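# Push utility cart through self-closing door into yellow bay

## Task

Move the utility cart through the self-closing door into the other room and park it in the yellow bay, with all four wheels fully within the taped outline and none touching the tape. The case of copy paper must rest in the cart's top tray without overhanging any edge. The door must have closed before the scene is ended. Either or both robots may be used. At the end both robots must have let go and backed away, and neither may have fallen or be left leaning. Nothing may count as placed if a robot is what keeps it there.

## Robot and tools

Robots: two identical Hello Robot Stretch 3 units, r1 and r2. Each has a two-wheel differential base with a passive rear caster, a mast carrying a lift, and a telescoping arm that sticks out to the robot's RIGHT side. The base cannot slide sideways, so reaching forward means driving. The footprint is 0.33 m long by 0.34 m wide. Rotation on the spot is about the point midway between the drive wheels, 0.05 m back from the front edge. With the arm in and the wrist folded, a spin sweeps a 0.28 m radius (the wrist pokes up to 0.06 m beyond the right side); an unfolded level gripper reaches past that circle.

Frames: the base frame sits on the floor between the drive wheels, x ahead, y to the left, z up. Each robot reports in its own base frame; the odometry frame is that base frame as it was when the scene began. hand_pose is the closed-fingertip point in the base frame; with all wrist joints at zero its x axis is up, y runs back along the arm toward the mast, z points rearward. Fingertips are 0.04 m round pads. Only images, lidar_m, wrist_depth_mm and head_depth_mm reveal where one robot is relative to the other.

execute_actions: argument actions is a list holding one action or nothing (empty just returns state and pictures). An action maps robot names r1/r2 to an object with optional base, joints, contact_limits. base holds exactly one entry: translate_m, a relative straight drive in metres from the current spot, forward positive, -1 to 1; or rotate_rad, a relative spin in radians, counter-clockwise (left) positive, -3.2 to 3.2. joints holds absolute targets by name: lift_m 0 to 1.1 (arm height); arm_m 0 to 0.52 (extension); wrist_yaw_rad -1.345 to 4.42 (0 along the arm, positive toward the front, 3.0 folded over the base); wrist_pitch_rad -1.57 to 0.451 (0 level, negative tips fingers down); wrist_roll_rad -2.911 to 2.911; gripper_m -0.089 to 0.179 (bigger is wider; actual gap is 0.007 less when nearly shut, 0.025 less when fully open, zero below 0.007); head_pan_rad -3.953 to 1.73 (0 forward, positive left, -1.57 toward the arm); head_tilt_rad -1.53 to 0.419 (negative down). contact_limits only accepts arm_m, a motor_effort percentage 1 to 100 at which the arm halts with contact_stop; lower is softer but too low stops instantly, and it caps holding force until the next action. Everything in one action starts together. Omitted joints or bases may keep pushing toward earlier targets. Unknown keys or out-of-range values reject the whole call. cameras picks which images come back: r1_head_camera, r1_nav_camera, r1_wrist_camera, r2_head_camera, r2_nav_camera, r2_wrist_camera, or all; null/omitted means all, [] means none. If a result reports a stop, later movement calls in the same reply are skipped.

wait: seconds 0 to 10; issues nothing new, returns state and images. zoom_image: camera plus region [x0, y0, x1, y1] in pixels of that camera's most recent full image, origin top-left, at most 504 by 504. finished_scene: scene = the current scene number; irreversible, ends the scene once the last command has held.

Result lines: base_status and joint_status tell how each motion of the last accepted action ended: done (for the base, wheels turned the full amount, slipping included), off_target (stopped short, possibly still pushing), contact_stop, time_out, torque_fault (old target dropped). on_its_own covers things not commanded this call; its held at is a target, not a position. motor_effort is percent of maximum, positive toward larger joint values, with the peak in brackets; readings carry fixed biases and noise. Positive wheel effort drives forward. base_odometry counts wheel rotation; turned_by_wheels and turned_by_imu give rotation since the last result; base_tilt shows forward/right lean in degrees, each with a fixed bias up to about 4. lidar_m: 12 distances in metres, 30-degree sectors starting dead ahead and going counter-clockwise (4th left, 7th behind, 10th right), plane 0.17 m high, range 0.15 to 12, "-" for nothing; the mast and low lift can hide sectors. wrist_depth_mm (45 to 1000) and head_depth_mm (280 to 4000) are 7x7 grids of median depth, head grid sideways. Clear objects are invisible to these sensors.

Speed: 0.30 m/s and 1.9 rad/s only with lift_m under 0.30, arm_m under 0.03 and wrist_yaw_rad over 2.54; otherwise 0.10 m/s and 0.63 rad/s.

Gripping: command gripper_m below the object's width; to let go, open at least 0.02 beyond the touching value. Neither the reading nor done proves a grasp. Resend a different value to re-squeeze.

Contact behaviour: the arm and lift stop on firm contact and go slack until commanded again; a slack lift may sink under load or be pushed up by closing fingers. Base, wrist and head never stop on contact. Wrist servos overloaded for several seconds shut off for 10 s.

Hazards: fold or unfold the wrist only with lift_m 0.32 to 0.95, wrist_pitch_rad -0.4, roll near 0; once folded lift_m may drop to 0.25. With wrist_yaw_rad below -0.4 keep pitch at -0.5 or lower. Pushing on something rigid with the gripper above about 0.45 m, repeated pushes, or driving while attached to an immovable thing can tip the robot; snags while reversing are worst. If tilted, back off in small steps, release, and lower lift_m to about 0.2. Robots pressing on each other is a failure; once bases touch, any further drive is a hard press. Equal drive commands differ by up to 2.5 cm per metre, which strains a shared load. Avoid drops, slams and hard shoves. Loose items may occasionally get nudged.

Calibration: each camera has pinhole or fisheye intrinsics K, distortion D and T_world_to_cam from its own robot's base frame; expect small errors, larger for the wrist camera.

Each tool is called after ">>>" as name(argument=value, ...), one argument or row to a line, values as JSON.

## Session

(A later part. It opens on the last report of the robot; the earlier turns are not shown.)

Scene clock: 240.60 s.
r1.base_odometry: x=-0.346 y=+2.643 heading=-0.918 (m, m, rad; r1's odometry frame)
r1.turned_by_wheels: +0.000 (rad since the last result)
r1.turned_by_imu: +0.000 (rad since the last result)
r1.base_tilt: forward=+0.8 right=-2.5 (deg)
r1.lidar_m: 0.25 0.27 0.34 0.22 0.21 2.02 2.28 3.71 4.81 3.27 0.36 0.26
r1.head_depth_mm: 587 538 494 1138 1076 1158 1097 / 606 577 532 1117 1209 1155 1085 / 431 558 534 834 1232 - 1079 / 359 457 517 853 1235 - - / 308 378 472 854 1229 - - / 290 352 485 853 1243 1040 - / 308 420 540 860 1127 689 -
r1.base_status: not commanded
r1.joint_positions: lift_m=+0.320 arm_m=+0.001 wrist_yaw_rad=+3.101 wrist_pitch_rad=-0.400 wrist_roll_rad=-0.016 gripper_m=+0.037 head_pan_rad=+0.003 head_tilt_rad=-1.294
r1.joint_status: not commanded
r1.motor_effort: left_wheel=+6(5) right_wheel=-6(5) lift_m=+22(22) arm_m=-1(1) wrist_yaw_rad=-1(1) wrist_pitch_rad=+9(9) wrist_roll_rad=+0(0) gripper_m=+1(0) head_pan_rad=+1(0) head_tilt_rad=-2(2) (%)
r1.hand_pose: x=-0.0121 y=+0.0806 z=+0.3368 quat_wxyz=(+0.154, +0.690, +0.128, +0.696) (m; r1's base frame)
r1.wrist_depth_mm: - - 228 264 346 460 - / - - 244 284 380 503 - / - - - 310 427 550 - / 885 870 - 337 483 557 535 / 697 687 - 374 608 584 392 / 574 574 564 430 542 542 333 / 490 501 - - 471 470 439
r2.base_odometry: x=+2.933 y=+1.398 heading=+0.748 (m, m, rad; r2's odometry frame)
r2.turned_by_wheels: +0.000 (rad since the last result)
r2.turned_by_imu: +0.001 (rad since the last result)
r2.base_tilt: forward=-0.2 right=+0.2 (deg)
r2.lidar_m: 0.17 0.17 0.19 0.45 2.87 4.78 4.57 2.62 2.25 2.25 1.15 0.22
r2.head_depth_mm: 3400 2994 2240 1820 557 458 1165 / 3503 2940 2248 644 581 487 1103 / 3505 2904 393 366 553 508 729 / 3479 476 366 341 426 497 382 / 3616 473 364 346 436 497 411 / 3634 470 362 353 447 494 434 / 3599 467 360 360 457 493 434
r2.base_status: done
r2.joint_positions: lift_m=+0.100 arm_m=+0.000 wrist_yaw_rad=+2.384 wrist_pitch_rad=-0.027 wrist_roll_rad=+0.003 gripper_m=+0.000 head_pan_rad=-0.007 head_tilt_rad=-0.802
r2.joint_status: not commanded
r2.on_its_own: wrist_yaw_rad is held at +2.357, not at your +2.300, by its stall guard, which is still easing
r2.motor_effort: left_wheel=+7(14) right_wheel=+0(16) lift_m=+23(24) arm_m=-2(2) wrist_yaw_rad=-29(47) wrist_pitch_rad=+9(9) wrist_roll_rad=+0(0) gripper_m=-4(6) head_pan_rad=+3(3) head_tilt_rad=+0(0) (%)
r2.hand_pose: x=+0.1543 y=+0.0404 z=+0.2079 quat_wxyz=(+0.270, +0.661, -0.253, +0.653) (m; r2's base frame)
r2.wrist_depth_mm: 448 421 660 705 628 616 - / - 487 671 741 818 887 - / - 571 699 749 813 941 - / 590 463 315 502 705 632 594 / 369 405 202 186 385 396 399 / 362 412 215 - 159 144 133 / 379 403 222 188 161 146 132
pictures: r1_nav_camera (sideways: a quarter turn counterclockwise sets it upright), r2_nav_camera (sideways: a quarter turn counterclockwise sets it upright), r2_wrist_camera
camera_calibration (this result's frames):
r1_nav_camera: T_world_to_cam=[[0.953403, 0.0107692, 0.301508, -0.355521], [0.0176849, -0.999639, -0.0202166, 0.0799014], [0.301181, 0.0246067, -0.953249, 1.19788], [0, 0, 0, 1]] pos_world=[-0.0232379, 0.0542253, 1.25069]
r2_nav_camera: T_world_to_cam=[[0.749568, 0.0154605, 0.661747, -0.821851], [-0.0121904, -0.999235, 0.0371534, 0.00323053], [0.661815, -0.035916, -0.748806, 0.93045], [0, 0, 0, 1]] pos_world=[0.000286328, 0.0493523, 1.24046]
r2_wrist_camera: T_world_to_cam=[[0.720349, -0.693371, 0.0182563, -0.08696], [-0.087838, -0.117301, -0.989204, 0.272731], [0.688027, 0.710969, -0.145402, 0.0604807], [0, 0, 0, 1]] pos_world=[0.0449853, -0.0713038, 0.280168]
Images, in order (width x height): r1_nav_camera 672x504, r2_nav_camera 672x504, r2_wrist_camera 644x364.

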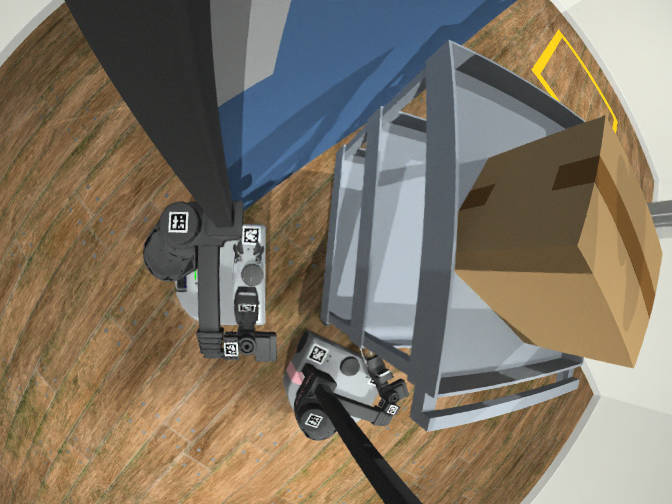

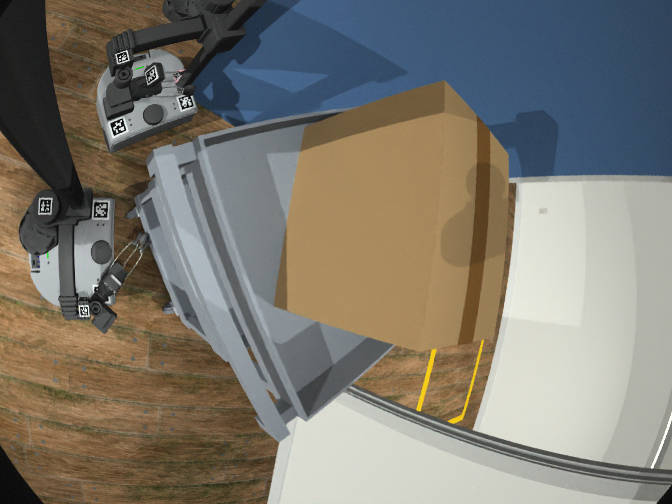

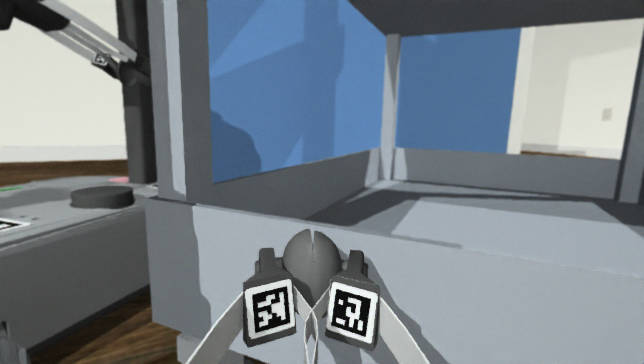

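>>> execute_actions(
  actions=[
    {"r2":{"base":{"translate_m":-0.03},"joints":{"wrist_yaw_rad":2.5,"arm_m":0.34}}},
  ],
  cameras=[],
)

>>> execute_actions(
  actions=[
    {"r2":{"joints":{"wrist_yaw_rad":1.57}}},
  ],
  cameras=[],
)

>>> execute_actions(
  actions=[
    {"r2":{"base":{"rotate_rad":0.4}}},
  ],
  cameras=[],
)

>>> execute_actions(
  actions=[
    {"r2":{"base":{"translate_m":0.07}}},
  ],
  cameras=["r2_nav_camera","r2_wrist_camera"],
)

>>> execute_actions(
  actions=[
    {"r2":{"joints":{"arm_m":0.08}}},
  ],
  cameras=["r2_nav_camera","r2_wrist_camera","r1_nav_camera"],
)

Scene clock: 250.33 s.
r1.base_odometry: x=-0.346 y=+2.643 heading=-0.918 (m, m, rad; r1's odometry frame)
r1.turned_by_wheels: +0.000 (rad since the last result)
r1.turned_by_imu: +0.001 (rad since the last result)
r1.base_tilt: forward=+0.9 right=-2.5 (deg)
r1.lidar_m: 0.25 0.27 0.35 0.22 0.21 2.02 2.28 3.71 4.81 3.27 0.38 0.26
r1.head_depth_mm: 587 541 494 1159 1090 1170 1097 / 603 579 534 1145 1220 1157 1083 / 431 557 535 833 1234 - 1080 / 358 458 518 847 1234 - - / 308 378 473 851 1229 - - / 290 353 485 854 1246 1037 - / 308 420 540 863 1121 688 -
r1.base_status: not commanded
r1.joint_positions: lift_m=+0.320 arm_m=+0.001 wrist_yaw_rad=+3.101 wrist_pitch_rad=-0.400 wrist_roll_rad=-0.016 gripper_m=+0.037 head_pan_rad=+0.003 head_tilt_rad=-1.294
r1.joint_status: not commanded
r1.motor_effort: left_wheel=+6(5) right_wheel=-5(5) lift_m=+21(22) arm_m=-1(1) wrist_yaw_rad=-1(1) wrist_pitch_rad=+9(9) wrist_roll_rad=+0(0) gripper_m=-1(0) head_pan_rad=+1(0) head_tilt_rad=-1(2) (%)
r1.hand_pose: x=-0.0121 y=+0.0806 z=+0.3368 quat_wxyz=(+0.154, +0.690, +0.128, +0.696) (m; r1's base frame)
r1.wrist_depth_mm: - - 229 266 345 455 - / - - 244 285 380 499 - / - - - 309 428 550 - / 886 861 - 337 481 552 528 / 693 683 - 375 604 583 393 / 576 571 568 428 537 540 332 / 484 502 - - 475 468 435
r2.base_odometry: x=+2.911 y=+1.377 heading=+0.748 (m, m, rad; r2's odometry frame)
r2.turned_by_wheels: +0.000 (rad since the last result)
r2.turned_by_imu: +0.000 (rad since the last result)
r2.base_tilt: forward=-0.4 right=+0.2 (deg)
r2.lidar_m: 0.20 0.20 0.22 2.50 2.89 4.77 4.55 2.61 2.24 2.09 1.19 0.25
r2.head_depth_mm: 3448 2913 2250 1826 560 597 1153 / 3516 2942 2251 651 580 477 1123 / 3542 2795 407 653 565 455 1001 / 3579 477 366 383 480 489 680 / 3678 473 364 390 491 496 388 / 3640 469 362 397 502 494 395 / 3662 467 361 406 515 494 412
r2.base_status: done
r2.joint_positions: lift_m=+0.100 arm_m=+0.340 wrist_yaw_rad=+2.499 wrist_pitch_rad=-0.024 wrist_roll_rad=+0.003 gripper_m=+0.000 head_pan_rad=-0.007 head_tilt_rad=-0.802
r2.joint_status: all done
r2.motor_effort: left_wheel=+2(6) right_wheel=-1(5) lift_m=+24(24) arm_m=+4(3) wrist_yaw_rad=+2(2) wrist_pitch_rad=+8(9) wrist_roll_rad=+0(0) gripper_m=-2(3) head_pan_rad=+3(3) head_tilt_rad=+1(1) (%)
r2.hand_pose: x=+0.1319 y=-0.2800 z=+0.2087 quat_wxyz=(+0.231, +0.674, -0.215, +0.667) (m; r2's base frame)
r2.wrist_depth_mm: 638 775 903 626 615 607 - / - 775 958 - - - - / - - 985 - - - - / 683 677 451 388 339 818 - / - 684 521 377 325 784 874 / - 528 569 - 334 590 597 / - 428 415 422 417 443 452
pictures: none
No camera images: the call's "cameras" was empty. Leave "cameras" out to get every camera's image.

Scene clock: 251.77 s.
r1.base_odometry: x=-0.346 y=+2.643 heading=-0.918 (m, m, rad; r1's odometry frame)
r1.turned_by_wheels: +0.000 (rad since the last result)
r1.turned_by_imu: +0.000 (rad since the last result)
r1.base_tilt: forward=+0.8 right=-2.5 (deg)
r1.lidar_m: 0.25 0.27 0.35 0.22 0.21 2.02 2.27 3.72 4.82 3.26 0.38 0.26
r1.head_depth_mm: 586 539 494 1154 1095 1160 1093 / 606 576 535 1146 1212 1146 1089 / 431 557 534 834 1224 - 1075 / 359 458 519 851 1221 - - / 308 378 473 855 1225 - - / 290 352 483 857 1245 1033 - / 307 419 540 863 1123 689 -
r1.base_status: not commanded
r1.joint_positions: lift_m=+0.320 arm_m=+0.001 wrist_yaw_rad=+3.101 wrist_pitch_rad=-0.400 wrist_roll_rad=-0.016 gripper_m=+0.037 head_pan_rad=+0.003 head_tilt_rad=-1.294
r1.joint_status: not commanded
r1.motor_effort: left_wheel=+6(5) right_wheel=-6(6) lift_m=+21(22) arm_m=-1(1) wrist_yaw_rad=-1(1) wrist_pitch_rad=+9(9) wrist_roll_rad=+0(0) gripper_m=+0(1) head_pan_rad=+0(0) head_tilt_rad=-2(2) (%)
r1.hand_pose: x=-0.0121 y=+0.0806 z=+0.3368 quat_wxyz=(+0.154, +0.690, +0.128, +0.696) (m; r1's base frame)
r1.wrist_depth_mm: - - 228 264 342 458 - / - - 244 285 381 499 - / - - - 309 427 546 - / 887 881 - 340 482 550 533 / 700 692 - 371 604 585 391 / 573 566 563 425 541 545 334 / 488 502 - - 475 465 437
r2.base_odometry: x=+2.911 y=+1.377 heading=+0.748 (m, m, rad; r2's odometry frame)
r2.turned_by_wheels: +0.000 (rad since the last result)
r2.turned_by_imu: +0.000 (rad since the last result)
r2.base_tilt: forward=-0.5 right=+0.4 (deg)
r2.lidar_m: 0.20 0.20 0.22 2.51 2.89 4.75 4.55 2.61 2.24 2.08 1.19 0.25
r2.head_depth_mm: 3416 2973 2246 1818 558 599 1160 / 3495 2930 2242 651 580 478 1116 / 3511 2797 407 653 566 455 1000 / 3600 476 366 382 479 488 677 / 3647 474 365 390 490 495 388 / 3616 470 362 397 502 495 395 / 3589 466 361 404 514 494 413
r2.base_status: not commanded
r2.joint_positions: lift_m=+0.100 arm_m=+0.340 wrist_yaw_rad=+1.572 wrist_pitch_rad=-0.024 wrist_roll_rad=+0.003 gripper_m=+0.000 head_pan_rad=-0.007 head_tilt_rad=-0.802
r2.joint_status: all done
r2.motor_effort: left_wheel=+2(2) right_wheel=-1(1) lift_m=+24(24) arm_m=+4(4) wrist_yaw_rad=-2(3) wrist_pitch_rad=+8(8) wrist_roll_rad=+0(0) gripper_m=-3(2) head_pan_rad=+3(2) head_tilt_rad=+1(1) (%)
r2.hand_pose: x=+0.2342 y=-0.4843 z=+0.2087 quat_wxyz=(+0.505, +0.507, -0.494, +0.494) (m; r2's base frame)
r2.wrist_depth_mm: 676 - - - 735 697 657 / 947 - - - 749 715 674 / 925 - - - 787 740 681 / 422 - - - 776 755 692 / 374 809 824 852 781 747 706 / 523 564 568 - 584 603 593 / 424 431 413 419 440 447 444
pictures: none
No camera images: the call's "cameras" was empty. Leave "cameras" out to get every camera's image.

Scene clock: 253.37 s.
r1.base_odometry: x=-0.346 y=+2.643 heading=-0.918 (m, m, rad; r1's odometry frame)
r1.turned_by_wheels: +0.000 (rad since the last result)
r1.turned_by_imu: +0.000 (rad since the last result)
r1.base_tilt: forward=+0.9 right=-2.5 (deg)
r1.lidar_m: 0.25 0.27 0.35 0.22 0.21 2.02 2.28 3.71 4.83 3.26 0.44 0.26
r1.head_depth_mm: 586 540 494 1166 1115 1163 1100 / 605 578 533 1139 1216 1160 1085 / 431 558 535 833 1232 - 1083 / 359 458 518 855 1231 - - / 308 378 473 851 1230 - - / 290 353 484 851 1248 1040 - / 308 419 540 864 1127 693 -
r1.base_status: not commanded
r1.joint_positions: lift_m=+0.320 arm_m=+0.001 wrist_yaw_rad=+3.101 wrist_pitch_rad=-0.400 wrist_roll_rad=-0.016 gripper_m=+0.037 head_pan_rad=+0.003 head_tilt_rad=-1.294
r1.joint_status: not commanded
r1.motor_effort: left_wheel=+5(5) right_wheel=-5(5) lift_m=+21(22) arm_m=-1(1) wrist_yaw_rad=-1(1) wrist_pitch_rad=+9(9) wrist_roll_rad=+0(0) gripper_m=-2(1) head_pan_rad=+0(0) head_tilt_rad=-2(2) (%)
r1.hand_pose: x=-0.0121 y=+0.0806 z=+0.3368 quat_wxyz=(+0.154, +0.690, +0.128, +0.696) (m; r1's base frame)
r1.wrist_depth_mm: - - 228 264 344 455 - / - - 245 286 380 504 - / - - - 308 426 547 - / 885 866 - 338 484 555 528 / 698 682 - 373 604 579 392 / 577 567 566 429 539 545 333 / 493 500 - - 472 472 435
r2.base_odometry: x=+2.911 y=+1.377 heading=+1.148 (m, m, rad; r2's odometry frame)
r2.turned_by_wheels: +0.400 (rad since the last result)
r2.turned_by_imu: +0.406 (rad since the last result)
r2.base_tilt: forward=-0.4 right=+0.3 (deg)
r2.lidar_m: 0.20 0.21 0.45 2.71 4.13 4.74 2.83 2.26 2.24 1.29 0.28 0.21
r2.head_depth_mm: 3578 485 372 349 416 494 393 / 3711 482 370 374 451 500 391 / 1010 480 370 406 495 499 470 / 885 475 387 441 540 497 465 / 796 473 404 485 563 496 459 / 725 789 433 554 559 486 417 / 666 740 831 946 1107 1181 1014
r2.base_status: done
r2.joint_positions: lift_m=+0.100 arm_m=+0.340 wrist_yaw_rad=+1.571 wrist_pitch_rad=-0.024 wrist_roll_rad=+0.003 gripper_m=+0.000 head_pan_rad=-0.007 head_tilt_rad=-0.802
r2.joint_status: not commanded
r2.motor_effort: left_wheel=-3(10) right_wheel=+3(9) lift_m=+23(24) arm_m=+3(3) wrist_yaw_rad=-1(1) wrist_pitch_rad=+8(8) wrist_roll_rad=-1(0) gripper_m=-3(3) head_pan_rad=+2(2) head_tilt_rad=+1(0) (%)
r2.hand_pose: x=+0.2342 y=-0.4845 z=+0.2087 quat_wxyz=(+0.505, +0.507, -0.494, +0.493) (m; r2's base frame)
r2.wrist_depth_mm: 665 650 658 - - - 517 / 718 833 - - - - 500 / 715 841 - - - - 499 / 644 673 525 - - - 508 / 188 239 637 919 835 874 515 / 174 243 567 - 589 589 525 / 175 391 413 418 441 444 453
pictures: none
No camera images: the call's "cameras" was empty. Leave "cameras" out to get every camera's image.

Scene clock: 255.10 s.
r1.base_odometry: x=-0.346 y=+2.643 heading=-0.918 (m, m, rad; r1's odometry frame)
r1.turned_by_wheels: +0.000 (rad since the last result)
r1.turned_by_imu: +0.000 (rad since the last result)
r1.base_tilt: forward=+0.8 right=-2.5 (deg)
r1.lidar_m: 0.25 0.27 0.35 0.22 0.21 2.02 2.27 3.70 4.81 3.27 0.38 0.26
r1.head_depth_mm: 585 539 494 1131 1103 1164 1098 / 604 577 535 1120 1207 1153 1087 / 432 557 534 838 1227 - 1081 / 359 458 517 851 1235 - - / 309 378 473 856 1225 - - / 289 352 483 851 1245 1031 - / 308 419 540 859 1122 688 -
r1.base_status: not commanded
r1.joint_positions: lift_m=+0.320 arm_m=+0.001 wrist_yaw_rad=+3.101 wrist_pitch_rad=-0.400 wrist_roll_rad=-0.016 gripper_m=+0.037 head_pan_rad=+0.003 head_tilt_rad=-1.294
r1.joint_status: not commanded
r1.motor_effort: left_wheel=+5(5) right_wheel=-6(6) lift_m=+21(22) arm_m=-1(1) wrist_yaw_rad=-1(1) wrist_pitch_rad=+9(9) wrist_roll_rad=+0(0) gripper_m=+1(1) head_pan_rad=+0(0) head_tilt_rad=-2(2) (%)
r1.hand_pose: x=-0.0121 y=+0.0806 z=+0.3368 quat_wxyz=(+0.154, +0.690, +0.128, +0.696) (m; r1's base frame)
r1.wrist_depth_mm: - - 229 263 344 454 - / - - 245 286 382 502 - / - - - 310 426 549 - / 881 878 - 339 484 555 531 / 697 679 - 375 606 589 392 / 570 564 566 427 543 541 333 / 491 500 - - 473 463 441
r2.base_odometry: x=+2.940 y=+1.441 heading=+1.148 (m, m, rad; r2's odometry frame)
r2.turned_by_wheels: +0.000 (rad since the last result)
r2.turned_by_imu: +0.000 (rad since the last result)
r2.base_tilt: forward=-0.5 right=+0.3 (deg)
r2.lidar_m: - 0.15 0.41 2.68 4.05 4.80 2.89 2.31 2.28 1.22 0.18 0.15
r2.head_depth_mm: 3519 2945 370 301 323 395 441 / 3738 2953 368 308 351 440 440 / 930 480 368 324 386 477 440 / 814 475 366 344 429 492 438 / 736 801 364 378 483 497 437 / 672 754 371 418 519 486 435 / 615 683 754 874 1020 1174 419
r2.base_status: done
r2.joint_positions: lift_m=+0.100 arm_m=+0.340 wrist_yaw_rad=+1.571 wrist_pitch_rad=-0.024 wrist_roll_rad=+0.003 gripper_m=+0.000 head_pan_rad=-0.007 head_tilt_rad=-0.802
r2.joint_status: not commanded
r2.motor_effort: left_wheel=-4(6) right_wheel=+3(8) lift_m=+23(23) arm_m=+3(4) wrist_yaw_rad=+0(2) wrist_pitch_rad=+8(8) wrist_roll_rad=+0(1) gripper_m=-3(4) head_pan_rad=+3(2) head_tilt_rad=+1(1) (%)
r2.hand_pose: x=+0.2342 y=-0.4845 z=+0.2087 quat_wxyz=(+0.505, +0.507, -0.494, +0.493) (m; r2's base frame)
r2.wrist_depth_mm: 675 747 865 - - - - / 698 811 - - - - - / 702 775 920 - - - - / 639 634 534 - - - - / 186 238 621 897 855 864 511 / 173 240 559 - 587 588 506 / 174 392 413 417 438 444 448
pictures: r2_nav_camera (sideways: a quarter turn counterclockwise sets it upright), r2_wrist_camera
camera_calibration (this result's frames):
r2_nav_camera: T_world_to_cam=[[0.749568, 0.0154604, 0.661747, -0.82185], [-0.0121905, -0.999235, 0.0371534, 0.00323053], [0.661815, -0.035916, -0.748806, 0.93045], [0, 0, 0, 1]] pos_world=[0.000286328, 0.0493523, 1.24046]
r2_wrist_camera: T_world_to_cam=[[-0.00812796, -0.999801, 0.0182349, -0.486341], [-0.142696, -0.0168893, -0.989622, 0.280504], [0.989733, -0.0106457, -0.142531, -0.0421349], [0, 0, 0, 1]] pos_world=[0.0777762, -0.481955, 0.280456]
Images, in order (width x height): r2_nav_camera 672x504, r2_wrist_camera 644x364.

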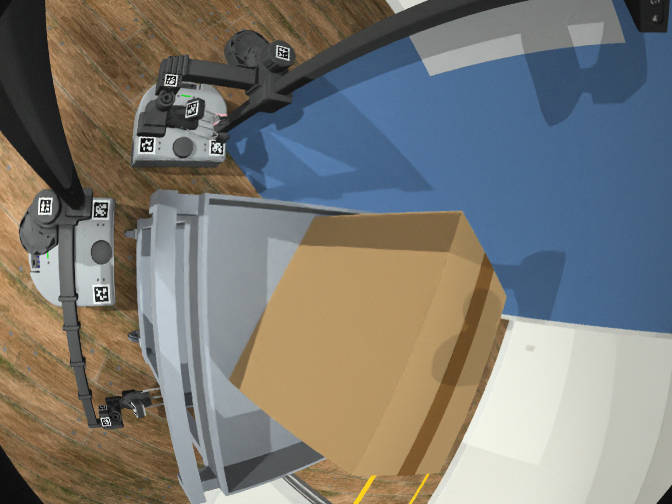

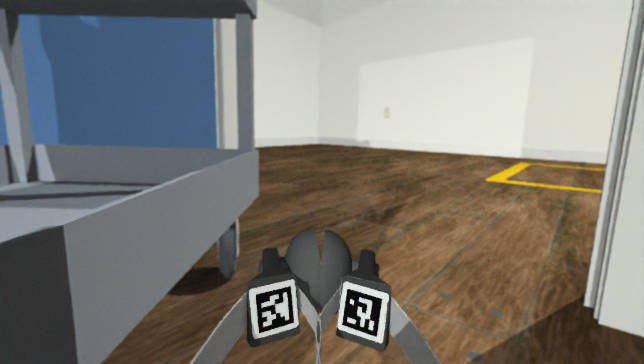

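Scene clock: 258.33 s.
r1.base_odometry: x=-0.346 y=+2.643 heading=-0.918 (m, m, rad; r1's odometry frame)
r1.turned_by_wheels: +0.000 (rad since the last result)
r1.turned_by_imu: +0.000 (rad since the last result)
r1.base_tilt: forward=+0.8 right=-2.5 (deg)
r1.lidar_m: - 0.15 0.23 0.22 0.21 2.02 2.27 3.73 4.81 3.26 0.38 0.41
r1.head_depth_mm: 1669 584 1062 437 1085 1167 1094 / 333 558 534 1133 416 1158 1086 / 307 392 522 496 475 - 1080 / 292 346 478 497 618 - - / - 314 412 497 1019 - - / - 296 360 478 1217 1035 - / - - 322 436 1125 689 -
r1.base_status: not commanded
r1.joint_positions: lift_m=+0.320 arm_m=+0.001 wrist_yaw_rad=+3.101 wrist_pitch_rad=-0.400 wrist_roll_rad=-0.016 gripper_m=+0.037 head_pan_rad=+0.003 head_tilt_rad=-1.294
r1.joint_status: not commanded
r1.motor_effort: left_wheel=+4(5) right_wheel=-4(7) lift_m=+21(22) arm_m=-1(1) wrist_yaw_rad=-1(1) wrist_pitch_rad=+9(9) wrist_roll_rad=+0(0) gripper_m=-1(0) head_pan_rad=+0(1) head_tilt_rad=-3(2) (%)
r1.hand_pose: x=-0.0121 y=+0.0806 z=+0.3368 quat_wxyz=(+0.154, +0.690, +0.128, +0.696) (m; r1's base frame)
r1.wrist_depth_mm: - - 227 264 348 472 - / - - 244 285 381 535 - / - - - 310 424 576 - / 881 862 - 338 478 540 533 / 704 688 - 374 602 438 429 / 574 572 571 428 539 366 360 / 486 505 - - 476 292 310
r2.base_odometry: x=+2.940 y=+1.441 heading=+1.148 (m, m, rad; r2's odometry frame)
r2.turned_by_wheels: +0.000 (rad since the last result)
r2.turned_by_imu: +0.000 (rad since the last result)
r2.base_tilt: forward=-0.5 right=+0.2 (deg)
r2.lidar_m: - 0.15 0.28 2.67 4.06 4.81 2.88 2.31 2.28 1.41 0.15 -
r2.head_depth_mm: 3559 2904 372 424 567 494 435 / 3689 2944 369 327 475 500 440 / 929 1015 367 306 359 481 439 / 815 478 365 301 307 394 439 / 736 473 364 300 318 439 444 / 669 470 362 312 412 490 450 / 616 632 361 388 546 494 458
r2.base_status: not commanded
r2.joint_positions: lift_m=+0.100 arm_m=+0.081 wrist_yaw_rad=+1.540 wrist_pitch_rad=-0.026 wrist_roll_rad=+0.004 gripper_m=+0.000 head_pan_rad=-0.007 head_tilt_rad=-0.802
r2.joint_status: all done
r2.on_its_own: wrist_yaw_rad is at rest, and its effort (+35) is outside its rest range (-12 to +12)
r2.motor_effort: left_wheel=-10(23) right_wheel=+12(32) lift_m=+24(24) arm_m=-5(13) wrist_yaw_rad=+35(100) wrist_pitch_rad=+9(9) wrist_roll_rad=-1(1) gripper_m=-5(8) head_pan_rad=+3(3) head_tilt_rad=+1(1) (%)
r2.hand_pose: x=+0.2340 y=-0.2335 z=+0.2081 quat_wxyz=(+0.513, +0.500, -0.502, +0.485) (m; r2's base frame)
r2.wrist_depth_mm: 554 620 727 - - - - / 562 639 809 - - - - / 559 649 780 - - - - / 492 587 658 586 - - - / 359 368 365 277 857 840 877 / 251 253 130 - 578 590 582 / 192 93 123 417 432 448 450
pictures: r1_nav_camera (sideways: a quarter turn counterclockwise sets it upright), r2_nav_camera (sideways: a quarter turn counterclockwise sets it upright), r2_wrist_camera
camera_calibration (this result's frames):
r1_nav_camera: T_world_to_cam=[[0.953403, 0.0107694, 0.301508, -0.355522], [0.017685, -0.999639, -0.0202166, 0.0799014], [0.301182, 0.0246068, -0.953249, 1.19788], [0, 0, 0, 1]] pos_world=[-0.0232379, 0.0542253, 1.25069]
r2_nav_camera: T_world_to_cam=[[0.749568, 0.0154604, 0.661747, -0.82185], [-0.0121904, -0.999235, 0.0371534, 0.00323053], [0.661815, -0.035916, -0.748806, 0.93045], [0, 0, 0, 1]] pos_world=[0.000286326, 0.0493523, 1.24046]
r2_wrist_camera: T_world_to_cam=[[-0.0395578, -0.999066, 0.0173708, -0.227697], [-0.145439, -0.0114424, -0.989301, 0.28597], [0.988576, -0.0416609, -0.144851, -0.0458442], [0, 0, 0, 1]] pos_world=[0.0779045, -0.226123, 0.280225]
Images, in order (width x height): r1_nav_camera 672x504, r2_nav_camera 672x504, r2_wrist_camera 644x364.

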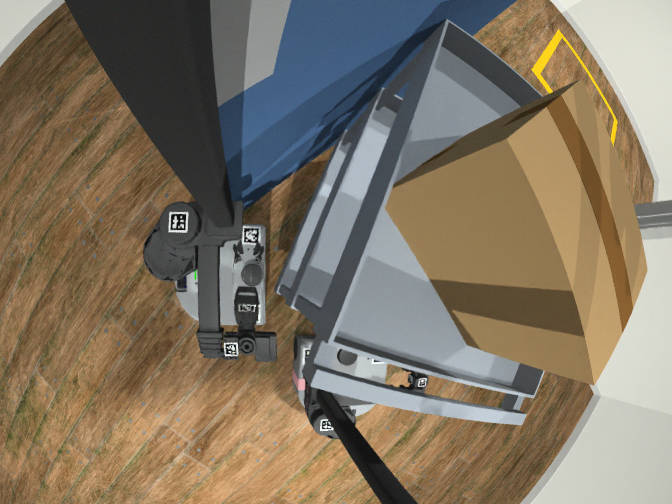

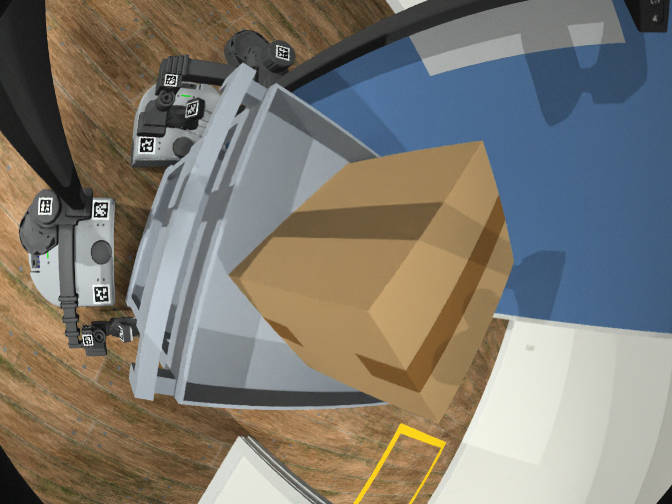

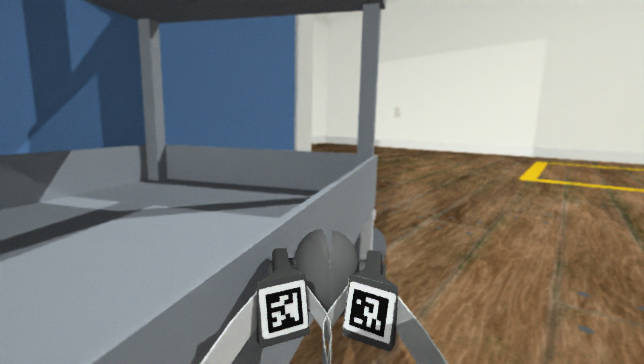

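>>> execute_actions(
  actions=[
    {"r1":{"base":{"translate_m":-0.7},"joints":{"lift_m":0.28}},"r2":{"base":{"translate_m":-0.3},"joints":{"arm_m":0.1}}},
  ],
  cameras=[],
)

>>> execute_actions(
  actions=[
    {"r2":{"base":{"rotate_rad":1.2},"joints":{"arm_m":0}}},
  ],
  cameras=[],
)

>>> execute_actions(
  actions=[
    {"r2":{"base":{"translate_m":0.42}}},
  ],
  cameras=[],
)

>>> execute_actions(
  actions=[
    {"r2":{"base":{"rotate_rad":-1.75}}},
  ],
  cameras=["r2_nav_camera","r2_wrist_camera"],
)

Scene clock: 267.83 s.
r1.base_odometry: x=-0.771 y=+3.199 heading=-0.918 (m, m, rad; r1's odometry frame)
r1.turned_by_wheels: +0.000 (rad since the last result)
r1.turned_by_imu: -0.001 (rad since the last result)
r1.base_tilt: forward=+0.8 right=-2.5 (deg)
r1.lidar_m: 0.69 0.82 1.43 1.61 1.51 1.50 1.69 2.75 4.35 3.90 3.25 1.06
r1.head_depth_mm: 1690 1508 1436 1329 1235 1166 1094 / 1638 1546 1415 1328 1247 1162 1081 / 1042 1382 1425 1320 1243 - 1081 / 1054 1308 1402 1334 1246 - - / 751 962 1387 1327 1253 - - / 813 1126 1415 1340 1240 1171 - / 941 1383 1440 1332 1252 1173 -
r1.base_status: done
r1.joint_positions: lift_m=+0.280 arm_m=+0.001 wrist_yaw_rad=+3.101 wrist_pitch_rad=-0.400 wrist_roll_rad=-0.016 gripper_m=+0.037 head_pan_rad=+0.003 head_tilt_rad=-1.294
r1.joint_status: all done
r1.motor_effort: left_wheel=+3(6) right_wheel=-4(12) lift_m=+16(17) arm_m=-1(1) wrist_yaw_rad=-1(1) wrist_pitch_rad=+9(9) wrist_roll_rad=+0(0) gripper_m=+0(0) head_pan_rad=+0(0) head_tilt_rad=-2(3) (%)
r1.hand_pose: x=-0.0121 y=+0.0806 z=+0.2972 quat_wxyz=(+0.154, +0.690, +0.128, +0.696) (m; r1's base frame)
r1.wrist_depth_mm: - - - - - - - / - - - - - - - / - - - - - 955 963 / 809 783 - 758 758 735 730 / 643 632 - 616 617 589 579 / 522 522 - 521 - 500 489 / 448 - - - 428 425 419
r2.base_odometry: x=+2.817 y=+1.168 heading=+1.148 (m, m, rad; r2's odometry frame)
r2.turned_by_wheels: +0.000 (rad since the last result)
r2.turned_by_imu: -0.001 (rad since the last result)
r2.base_tilt: forward=-0.5 right=+0.1 (deg)
r2.lidar_m: 0.36 0.46 1.13 2.87 4.34 4.57 2.66 2.12 2.10 1.77 1.21 0.36
r2.head_depth_mm: 3709 2976 2029 1836 1522 1311 1164 / 3829 550 679 708 623 1313 1157 / 1273 509 581 670 531 845 1131 / 681 480 520 622 557 877 1111 / 673 494 536 624 890 1081 1152 / 760 542 672 682 911 1148 1139 / 701 728 764 611 874 1260 1146
r2.base_status: done
r2.joint_positions: lift_m=+0.100 arm_m=+0.100 wrist_yaw_rad=+1.521 wrist_pitch_rad=-0.024 wrist_roll_rad=+0.004 gripper_m=+0.000 head_pan_rad=-0.007 head_tilt_rad=-0.802
r2.joint_status: all done
r2.on_its_own: wrist_yaw_rad is held at +1.523, not at your +1.570, by its stall guard, which is not easing now
r2.motor_effort: left_wheel=-3(13) right_wheel=+3(5) lift_m=+24(23) arm_m=+4(3) wrist_yaw_rad=+3(4) wrist_pitch_rad=+8(9) wrist_roll_rad=+0(1) gripper_m=-3(3) head_pan_rad=+2(3) head_tilt_rad=+1(1) (%)
r2.hand_pose: x=+0.2339 y=-0.2573 z=+0.2086 quat_wxyz=(+0.517, +0.495, -0.507, +0.480) (m; r2's base frame)
r2.wrist_depth_mm: 617 255 645 645 - - 756 / 649 262 - - - - 733 / 645 264 969 - - - 741 / 304 264 390 560 - - 764 / 298 265 327 776 836 874 779 / 490 274 341 - 589 584 599 / 426 407 356 419 439 446 449
pictures: none
No camera images: the call's "cameras" was empty. Leave "cameras" out to get every camera's image.

Scene clock: 270.70 s.
r1.base_odometry: x=-0.771 y=+3.199 heading=-0.918 (m, m, rad; r1's odometry frame)
r1.turned_by_wheels: +0.000 (rad since the last result)
r1.turned_by_imu: +0.000 (rad since the last result)
r1.base_tilt: forward=+0.9 right=-2.5 (deg)
r1.lidar_m: 0.69 0.83 1.43 1.61 1.51 1.50 1.69 2.75 4.35 3.89 3.24 1.09
r1.head_depth_mm: 1666 1380 1431 1330 1244 1169 1098 / 1625 1539 1429 1326 1241 1166 1084 / 1049 1383 1427 1325 1245 - 1074 / 1054 1310 1398 1329 1238 - - / 747 960 1385 1331 1241 - - / 810 1124 1421 1325 1238 1176 - / 939 1384 1432 1320 1249 1168 -
r1.base_status: not commanded
r1.joint_positions: lift_m=+0.280 arm_m=+0.001 wrist_yaw_rad=+3.101 wrist_pitch_rad=-0.400 wrist_roll_rad=-0.016 gripper_m=+0.037 head_pan_rad=+0.003 head_tilt_rad=-1.294
r1.joint_status: not commanded
r1.motor_effort: left_wheel=+3(3) right_wheel=-2(3) lift_m=+16(16) arm_m=-1(1) wrist_yaw_rad=-1(1) wrist_pitch_rad=+9(9) wrist_roll_rad=+0(0) gripper_m=+0(1) head_pan_rad=+1(0) head_tilt_rad=-2(2) (%)
r1.hand_pose: x=-0.0121 y=+0.0806 z=+0.2972 quat_wxyz=(+0.154, +0.690, +0.128, +0.696) (m; r1's base frame)
r1.wrist_depth_mm: - - - - - - - / - - - - - - - / - - - - - 979 953 / 800 777 - 756 751 734 734 / 637 620 - 612 634 593 585 / 525 519 - 527 - 491 494 / 448 - - - 434 424 420
r2.base_odometry: x=+2.817 y=+1.168 heading=+2.347 (m, m, rad; r2's odometry frame)
r2.turned_by_wheels: +1.200 (rad since the last result)
r2.turned_by_imu: +1.218 (rad since the last result)
r2.base_tilt: forward=-0.3 right=+0.1 (deg)
r2.lidar_m: 1.13 3.12 4.57 4.01 2.39 2.10 2.10 1.37 1.21 0.36 0.42 0.53
r2.head_depth_mm: 2286 2618 2240 1821 1533 1215 1060 / 2313 2578 2267 1808 1527 1315 1152 / 2295 2607 2097 1728 1515 1303 1155 / 2435 2668 1484 1647 1514 1310 1149 / 2475 2753 2066 1668 1503 1298 1150 / 2546 2791 2179 1787 1502 1298 1148 / 2626 2828 2176 1773 1496 1295 1140
r2.base_status: done
r2.joint_positions: lift_m=+0.100 arm_m=+0.000 wrist_yaw_rad=+1.522 wrist_pitch_rad=-0.024 wrist_roll_rad=+0.004 gripper_m=+0.000 head_pan_rad=-0.007 head_tilt_rad=-0.802
r2.joint_status: all done
r2.on_its_own: wrist_yaw_rad is held at +1.523, not at your +1.570, by its stall guard, which is not easing now
r2.motor_effort: left_wheel=-4(10) right_wheel=+3(9) lift_m=+24(24) arm_m=-3(5) wrist_yaw_rad=+1(4) wrist_pitch_rad=+8(8) wrist_roll_rad=+0(1) gripper_m=-2(3) head_pan_rad=+2(2) head_tilt_rad=+1(0) (%)
r2.hand_pose: x=+0.2339 y=-0.1579 z=+0.2086 quat_wxyz=(+0.517, +0.495, -0.507, +0.481) (m; r2's base frame)
r2.wrist_depth_mm: - - - - - - 431 / - - - - - - 435 / - - - - - - 455 / - - - - - - 366 / 785 805 819 917 842 734 265 / 552 563 565 - 582 521 263 / 427 436 417 420 443 449 315
pictures: none
No camera images: the call's "cameras" was empty. Leave "cameras" out to get every camera's image.

Scene clock: 276.03 s.
r1.base_odometry: x=-0.771 y=+3.199 heading=-0.918 (m, m, rad; r1's odometry frame)
r1.turned_by_wheels: +0.000 (rad since the last result)
r1.turned_by_imu: +0.001 (rad since the last result)
r1.base_tilt: forward=+0.9 right=-2.4 (deg)
r1.lidar_m: 0.69 0.82 1.44 1.61 1.51 1.51 1.69 2.75 4.37 3.86 3.26 0.67
r1.head_depth_mm: 1675 1548 1251 1317 1241 1169 1102 / 1653 1530 1236 1327 1238 1161 1084 / 1040 1378 1434 1330 1237 - 1081 / 1057 1326 1404 1318 1242 - - / 753 956 1381 1319 1236 - - / 813 1121 1416 1330 1244 1177 - / 944 1389 1428 1332 1237 1158 -
r1.base_status: not commanded
r1.joint_positions: lift_m=+0.280 arm_m=+0.001 wrist_yaw_rad=+3.101 wrist_pitch_rad=-0.400 wrist_roll_rad=-0.016 gripper_m=+0.037 head_pan_rad=+0.003 head_tilt_rad=-1.294
r1.joint_status: not commanded
r1.motor_effort: left_wheel=+3(3) right_wheel=-3(2) lift_m=+16(16) arm_m=-1(1) wrist_yaw_rad=+0(2) wrist_pitch_rad=+9(9) wrist_roll_rad=+0(0) gripper_m=-1(0) head_pan_rad=+0(0) head_tilt_rad=-2(2) (%)
r1.hand_pose: x=-0.0121 y=+0.0806 z=+0.2972 quat_wxyz=(+0.154, +0.690, +0.128, +0.696) (m; r1's base frame)
r1.wrist_depth_mm: - - - - - - - / - - - - - - - / - - - - - 958 941 / 818 803 - 769 740 734 720 / 631 630 - 609 627 588 594 / 526 524 - 524 - 495 492 / 448 - - - 431 427 420
r2.base_odometry: x=+2.522 y=+1.467 heading=+2.347 (m, m, rad; r2's odometry frame)
r2.turned_by_wheels: +0.000 (rad since the last result)
r2.turned_by_imu: +0.002 (rad since the last result)
r2.base_tilt: forward=-0.5 right=+0.1 (deg)
r2.lidar_m: 0.71 2.64 4.44 4.46 2.84 2.50 2.51 0.51 0.39 0.38 1.85 2.24
r2.head_depth_mm: 1920 2159 2240 1832 1526 1314 1162 / 757 2122 2246 1830 1521 1312 1159 / 2011 2240 1168 1177 1362 1310 1155 / 2049 2365 2210 1183 1292 1303 1149 / 2108 2414 2192 1748 1326 1291 1141 / 2172 2485 2193 1782 1496 1297 1138 / 2246 2519 2178 1794 1492 1296 1140
r2.base_status: done
r2.joint_positions: lift_m=+0.100 arm_m=+0.000 wrist_yaw_rad=+1.522 wrist_pitch_rad=-0.024 wrist_roll_rad=+0.004 gripper_m=+0.000 head_pan_rad=-0.007 head_tilt_rad=-0.802
r2.joint_status: not commanded
r2.on_its_own: wrist_yaw_rad is held at +1.523, not at your +1.570, by its stall guard, which is not easing now
r2.motor_effort: left_wheel=-5(5) right_wheel=+4(7) lift_m=+24(24) arm_m=-4(3) wrist_yaw_rad=+1(1) wrist_pitch_rad=+8(8) wrist_roll_rad=+0(1) gripper_m=-3(3) head_pan_rad=+3(3) head_tilt_rad=+0(1) (%)
r2.hand_pose: x=+0.2339 y=-0.1579 z=+0.2087 quat_wxyz=(+0.517, +0.495, -0.507, +0.481) (m; r2's base frame)
r2.wrist_depth_mm: - - 598 690 - - - / - - - - - - - / - - - - - - - / - - 646 684 - - - / 793 801 583 658 847 870 904 / 555 556 571 - 594 585 595 / 423 431 418 415 440 451 453
pictures: none
No camera images: the call's "cameras" was empty. Leave "cameras" out to get every camera's image.

Scene clock: 279.77 s.
r1.base_odometry: x=-0.771 y=+3.199 heading=-0.918 (m, m, rad; r1's odometry frame)
r1.turned_by_wheels: +0.000 (rad since the last result)
r1.turned_by_imu: +0.001 (rad since the last result)
r1.base_tilt: forward=+0.9 right=-2.4 (deg)
r1.lidar_m: 0.69 0.83 1.44 1.61 1.51 1.51 1.69 2.76 4.35 3.88 3.25 0.59
r1.head_depth_mm: 1697 1533 1244 1203 1246 1168 1095 / 1628 1541 1432 1305 1234 1160 1087 / 1042 1366 1426 1330 1238 - 1077 / 1055 1317 1398 1326 1246 - - / 751 962 1376 1330 1246 - - / 808 1121 1412 1327 1241 1174 - / 945 1392 1447 1324 1242 1161 -
r1.base_status: not commanded
r1.joint_positions: lift_m=+0.280 arm_m=+0.001 wrist_yaw_rad=+3.101 wrist_pitch_rad=-0.400 wrist_roll_rad=-0.016 gripper_m=+0.037 head_pan_rad=+0.003 head_tilt_rad=-1.294
r1.joint_status: not commanded
r1.motor_effort: left_wheel=+3(3) right_wheel=-3(3) lift_m=+16(15) arm_m=-1(1) wrist_yaw_rad=-1(1) wrist_pitch_rad=+9(9) wrist_roll_rad=+0(0) gripper_m=+0(1) head_pan_rad=+1(1) head_tilt_rad=-2(2) (%)
r1.hand_pose: x=-0.0121 y=+0.0806 z=+0.2972 quat_wxyz=(+0.154, +0.690, +0.128, +0.696) (m; r1's base frame)
r1.wrist_depth_mm: - - - - - - - / - - - - - - - / - - - - - 971 954 / 808 801 - 768 753 739 724 / 647 625 - 610 623 593 579 / 526 520 - 524 - 499 493 / 451 - - - 430 424 420
r2.base_odometry: x=+2.522 y=+1.467 heading=+0.597 (m, m, rad; r2's odometry frame)
r2.turned_by_wheels: -1.750 (rad since the last result)
r2.turned_by_imu: -1.776 (rad since the last result)
r2.base_tilt: forward=-0.5 right=+0.2 (deg)
r2.lidar_m: 0.38 0.48 2.11 0.71 2.40 3.54 4.45 3.25 2.55 2.50 1.71 0.41
r2.head_depth_mm: 3716 558 803 694 826 1268 1150 / 3660 490 532 610 902 1106 1152 / 3647 503 556 641 894 1057 1157 / 3599 518 585 663 566 877 1122 / 3713 535 615 679 552 861 1129 / 982 549 680 717 961 1206 1137 / 716 726 736 748 767 1222 1139
r2.base_status: done
r2.joint_positions: lift_m=+0.100 arm_m=+0.000 wrist_yaw_rad=+1.522 wrist_pitch_rad=-0.024 wrist_roll_rad=+0.004 gripper_m=+0.000 head_pan_rad=-0.007 head_tilt_rad=-0.802
r2.joint_status: not commanded
r2.on_its_own: wrist_yaw_rad is held at +1.523, not at your +1.570, by its stall guard, which is not easing now
r2.motor_effort: left_wheel=+5(11) right_wheel=-4(6) lift_m=+24(24) arm_m=-3(4) wrist_yaw_rad=+1(1) wrist_pitch_rad=+8(8) wrist_roll_rad=-1(1) gripper_m=-4(4) head_pan_rad=+2(2) head_tilt_rad=+1(1) (%)
r2.hand_pose: x=+0.2339 y=-0.1579 z=+0.2087 quat_wxyz=(+0.517, +0.495, -0.507, +0.481) (m; r2's base frame)
r2.wrist_depth_mm: 290 622 657 636 - - - / 288 676 - - - - - / 297 682 - - - - - / 290 305 320 338 357 - - / 296 308 321 338 359 750 909 / 438 357 533 - 453 587 595 / 427 367 413 421 428 446 451
pictures: r2_nav_camera (sideways: a quarter turn counterclockwise sets it upright), r2_wrist_camera
camera_calibration (this result's frames):
r2_nav_camera: T_world_to_cam=[[0.749568, 0.0154603, 0.661747, -0.82185], [-0.0121906, -0.999235, 0.0371534, 0.00323054], [0.661815, -0.0359162, -0.748806, 0.93045], [0, 0, 0, 1]] pos_world=[0.000286336, 0.0493523, 1.24046]
r2_wrist_camera: T_world_to_cam=[[-0.0572758, -0.998208, 0.0173448, -0.147816], [-0.143189, -0.00898017, -0.989655, 0.287378], [0.988037, -0.0591669, -0.142418, -0.0456398], [0, 0, 0, 1]] pos_world=[0.077777, -0.14767, 0.280469]
Images, in order (width x height): r2_nav_camera 672x504, r2_wrist_camera 644x364.

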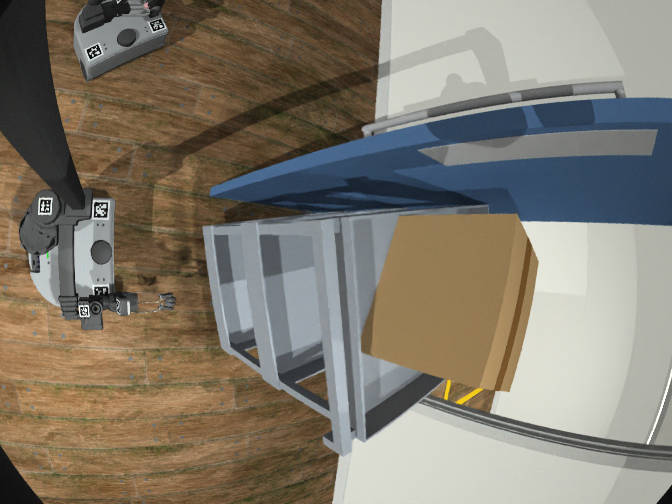

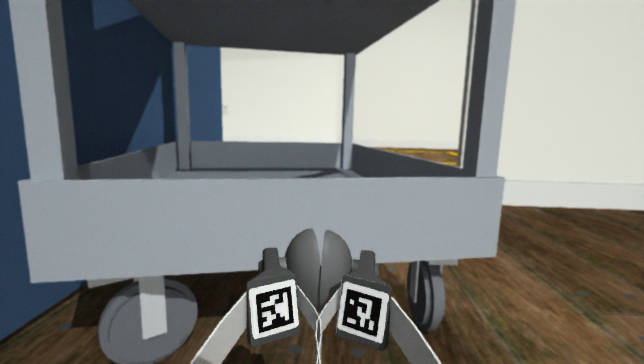

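Door tip at y≈0.26: base fits inside.

>>> execute_actions(
  actions=[
    {"r2":{"base":{"translate_m":0.45},"joints":{"wrist_yaw_rad":2.0}}},
  ],
  cameras=["r2_nav_camera","r2_wrist_camera"],
)

Scene clock: 287.17 s.
r1.base_odometry: x=-0.771 y=+3.199 heading=-0.918 (m, m, rad; r1's odometry frame)
r1.turned_by_wheels: +0.000 (rad since the last result)
r1.turned_by_imu: +0.001 (rad since the last result)
r1.base_tilt: forward=+0.9 right=-2.5 (deg)
r1.lidar_m: 0.70 1.02 1.44 1.62 1.51 1.51 1.69 2.76 4.35 3.90 3.26 3.19
r1.head_depth_mm: 1690 1541 1437 1326 1244 1160 1095 / 1680 1503 1354 1335 1239 1163 1090 / 801 1126 1254 1321 1241 - 1073 / 908 1165 1379 1323 1241 - - / 945 1236 1429 1318 1233 - - / 1024 1372 1432 1326 1246 1183 - / 1121 1486 1430 1329 1236 1171 -
r1.base_status: not commanded
r1.joint_positions: lift_m=+0.280 arm_m=+0.001 wrist_yaw_rad=+3.101 wrist_pitch_rad=-0.400 wrist_roll_rad=-0.016 gripper_m=+0.037 head_pan_rad=+0.003 head_tilt_rad=-1.294
r1.joint_status: not commanded
r1.motor_effort: left_wheel=+2(3) right_wheel=-3(3) lift_m=+16(16) arm_m=-1(1) wrist_yaw_rad=-1(0) wrist_pitch_rad=+9(9) wrist_roll_rad=+0(0) gripper_m=+0(0) head_pan_rad=+0(0) head_tilt_rad=-2(2) (%)
r1.hand_pose: x=-0.0121 y=+0.0806 z=+0.2972 quat_wxyz=(+0.154, +0.690, +0.128, +0.696) (m; r1's base frame)
r1.wrist_depth_mm: - - - - - - - / - - - - - - - / - - - - - 970 962 / 804 788 - 767 755 738 722 / 635 623 - 606 624 595 587 / 525 521 - 521 - 491 490 / 448 - - - 428 429 418
r2.base_odometry: x=+2.894 y=+1.720 heading=+0.598 (m, m, rad; r2's odometry frame)
r2.turned_by_wheels: +0.000 (rad since the last result)
r2.turned_by_imu: +0.160 (rad since the last result)
r2.base_tilt: forward=-0.4 right=+0.2 (deg)
r2.lidar_m: 0.15 - 2.21 0.93 2.55 4.39 4.87 2.94 2.54 2.52 0.28 0.23
r2.head_depth_mm: 3356 491 393 431 501 504 482 / 3465 488 416 475 547 488 655 / 3499 2918 452 529 571 483 685 / 3569 2860 2077 629 566 466 697 / 508 513 518 524 455 442 444 / - - - - - - - / - - - - - - -
r2.base_status: translate_m off_target (by the wheels' count: +0.4496 of +0.4500)
r2.joint_positions: lift_m=+0.100 arm_m=+0.000 wrist_yaw_rad=+2.009 wrist_pitch_rad=-0.025 wrist_roll_rad=+0.004 gripper_m=+0.000 head_pan_rad=-0.006 head_tilt_rad=-0.796
r2.joint_status: all done
r2.on_its_own: left_wheel is at rest, and its effort (+91) is outside its rest range (-18 to +18); right_wheel is at rest, and its effort (+50) is outside its rest range (-18 to +18)
r2.motor_effort: left_wheel=+91(100) right_wheel=+50(61) lift_m=+25(26) arm_m=-2(4) wrist_yaw_rad=-9(55) wrist_pitch_rad=+9(12) wrist_roll_rad=-1(1) gripper_m=-4(8) head_pan_rad=+3(3) head_tilt_rad=-2(3) (%)
r2.hand_pose: x=+0.2100 y=-0.0367 z=+0.2083 quat_wxyz=(+0.386, +0.603, -0.372, +0.591) (m; r2's base frame)
r2.wrist_depth_mm: 115 135 178 189 510 - - / 117 137 183 194 534 - - / 118 139 186 201 582 - - / 120 141 190 205 420 632 578 / 121 144 194 197 344 397 404 / 123 146 189 - 154 135 124 / 125 149 205 196 154 136 119
pictures: r2_nav_camera (sideways: a quarter turn counterclockwise sets it upright), r2_wrist_camera
camera_calibration (this result's frames):
r2_nav_camera: T_world_to_cam=[[0.745848, 0.0160303, 0.665924, -0.827271], [-0.011668, -0.999243, 0.0371225, 0.00326741], [0.666014, -0.0354577, -0.745096, 0.925599], [0, 0, 0, 1]] pos_world=[0.000593542, 0.049346, 1.24044]
r2_wrist_camera: T_world_to_cam=[[0.416802, -0.908832, 0.0173553, -0.124559], [-0.123595, -0.075577, -0.989451, 0.278002], [0.900556, 0.41026, -0.143828, 0.0209882], [0, 0, 0, 1]] pos_world=[0.0673748, -0.100803, 0.28025]
Images, in order (width x height): r2_nav_camera 672x504, r2_wrist_camera 644x364.

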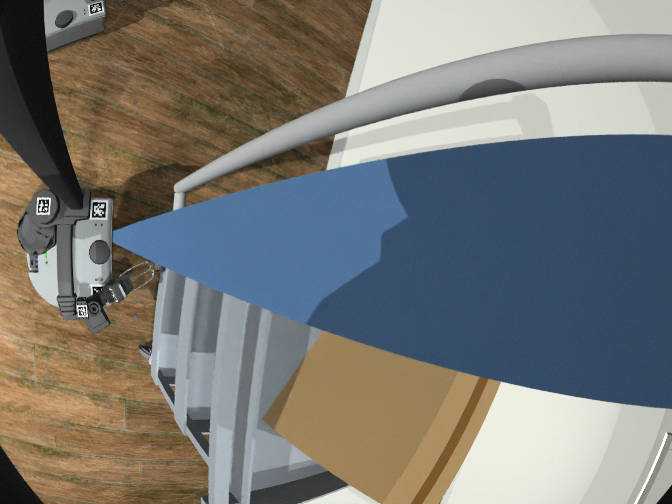

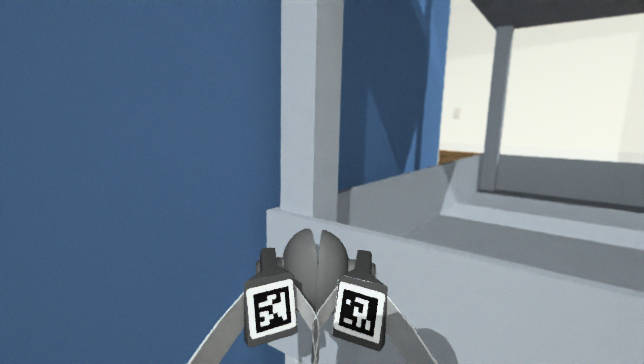

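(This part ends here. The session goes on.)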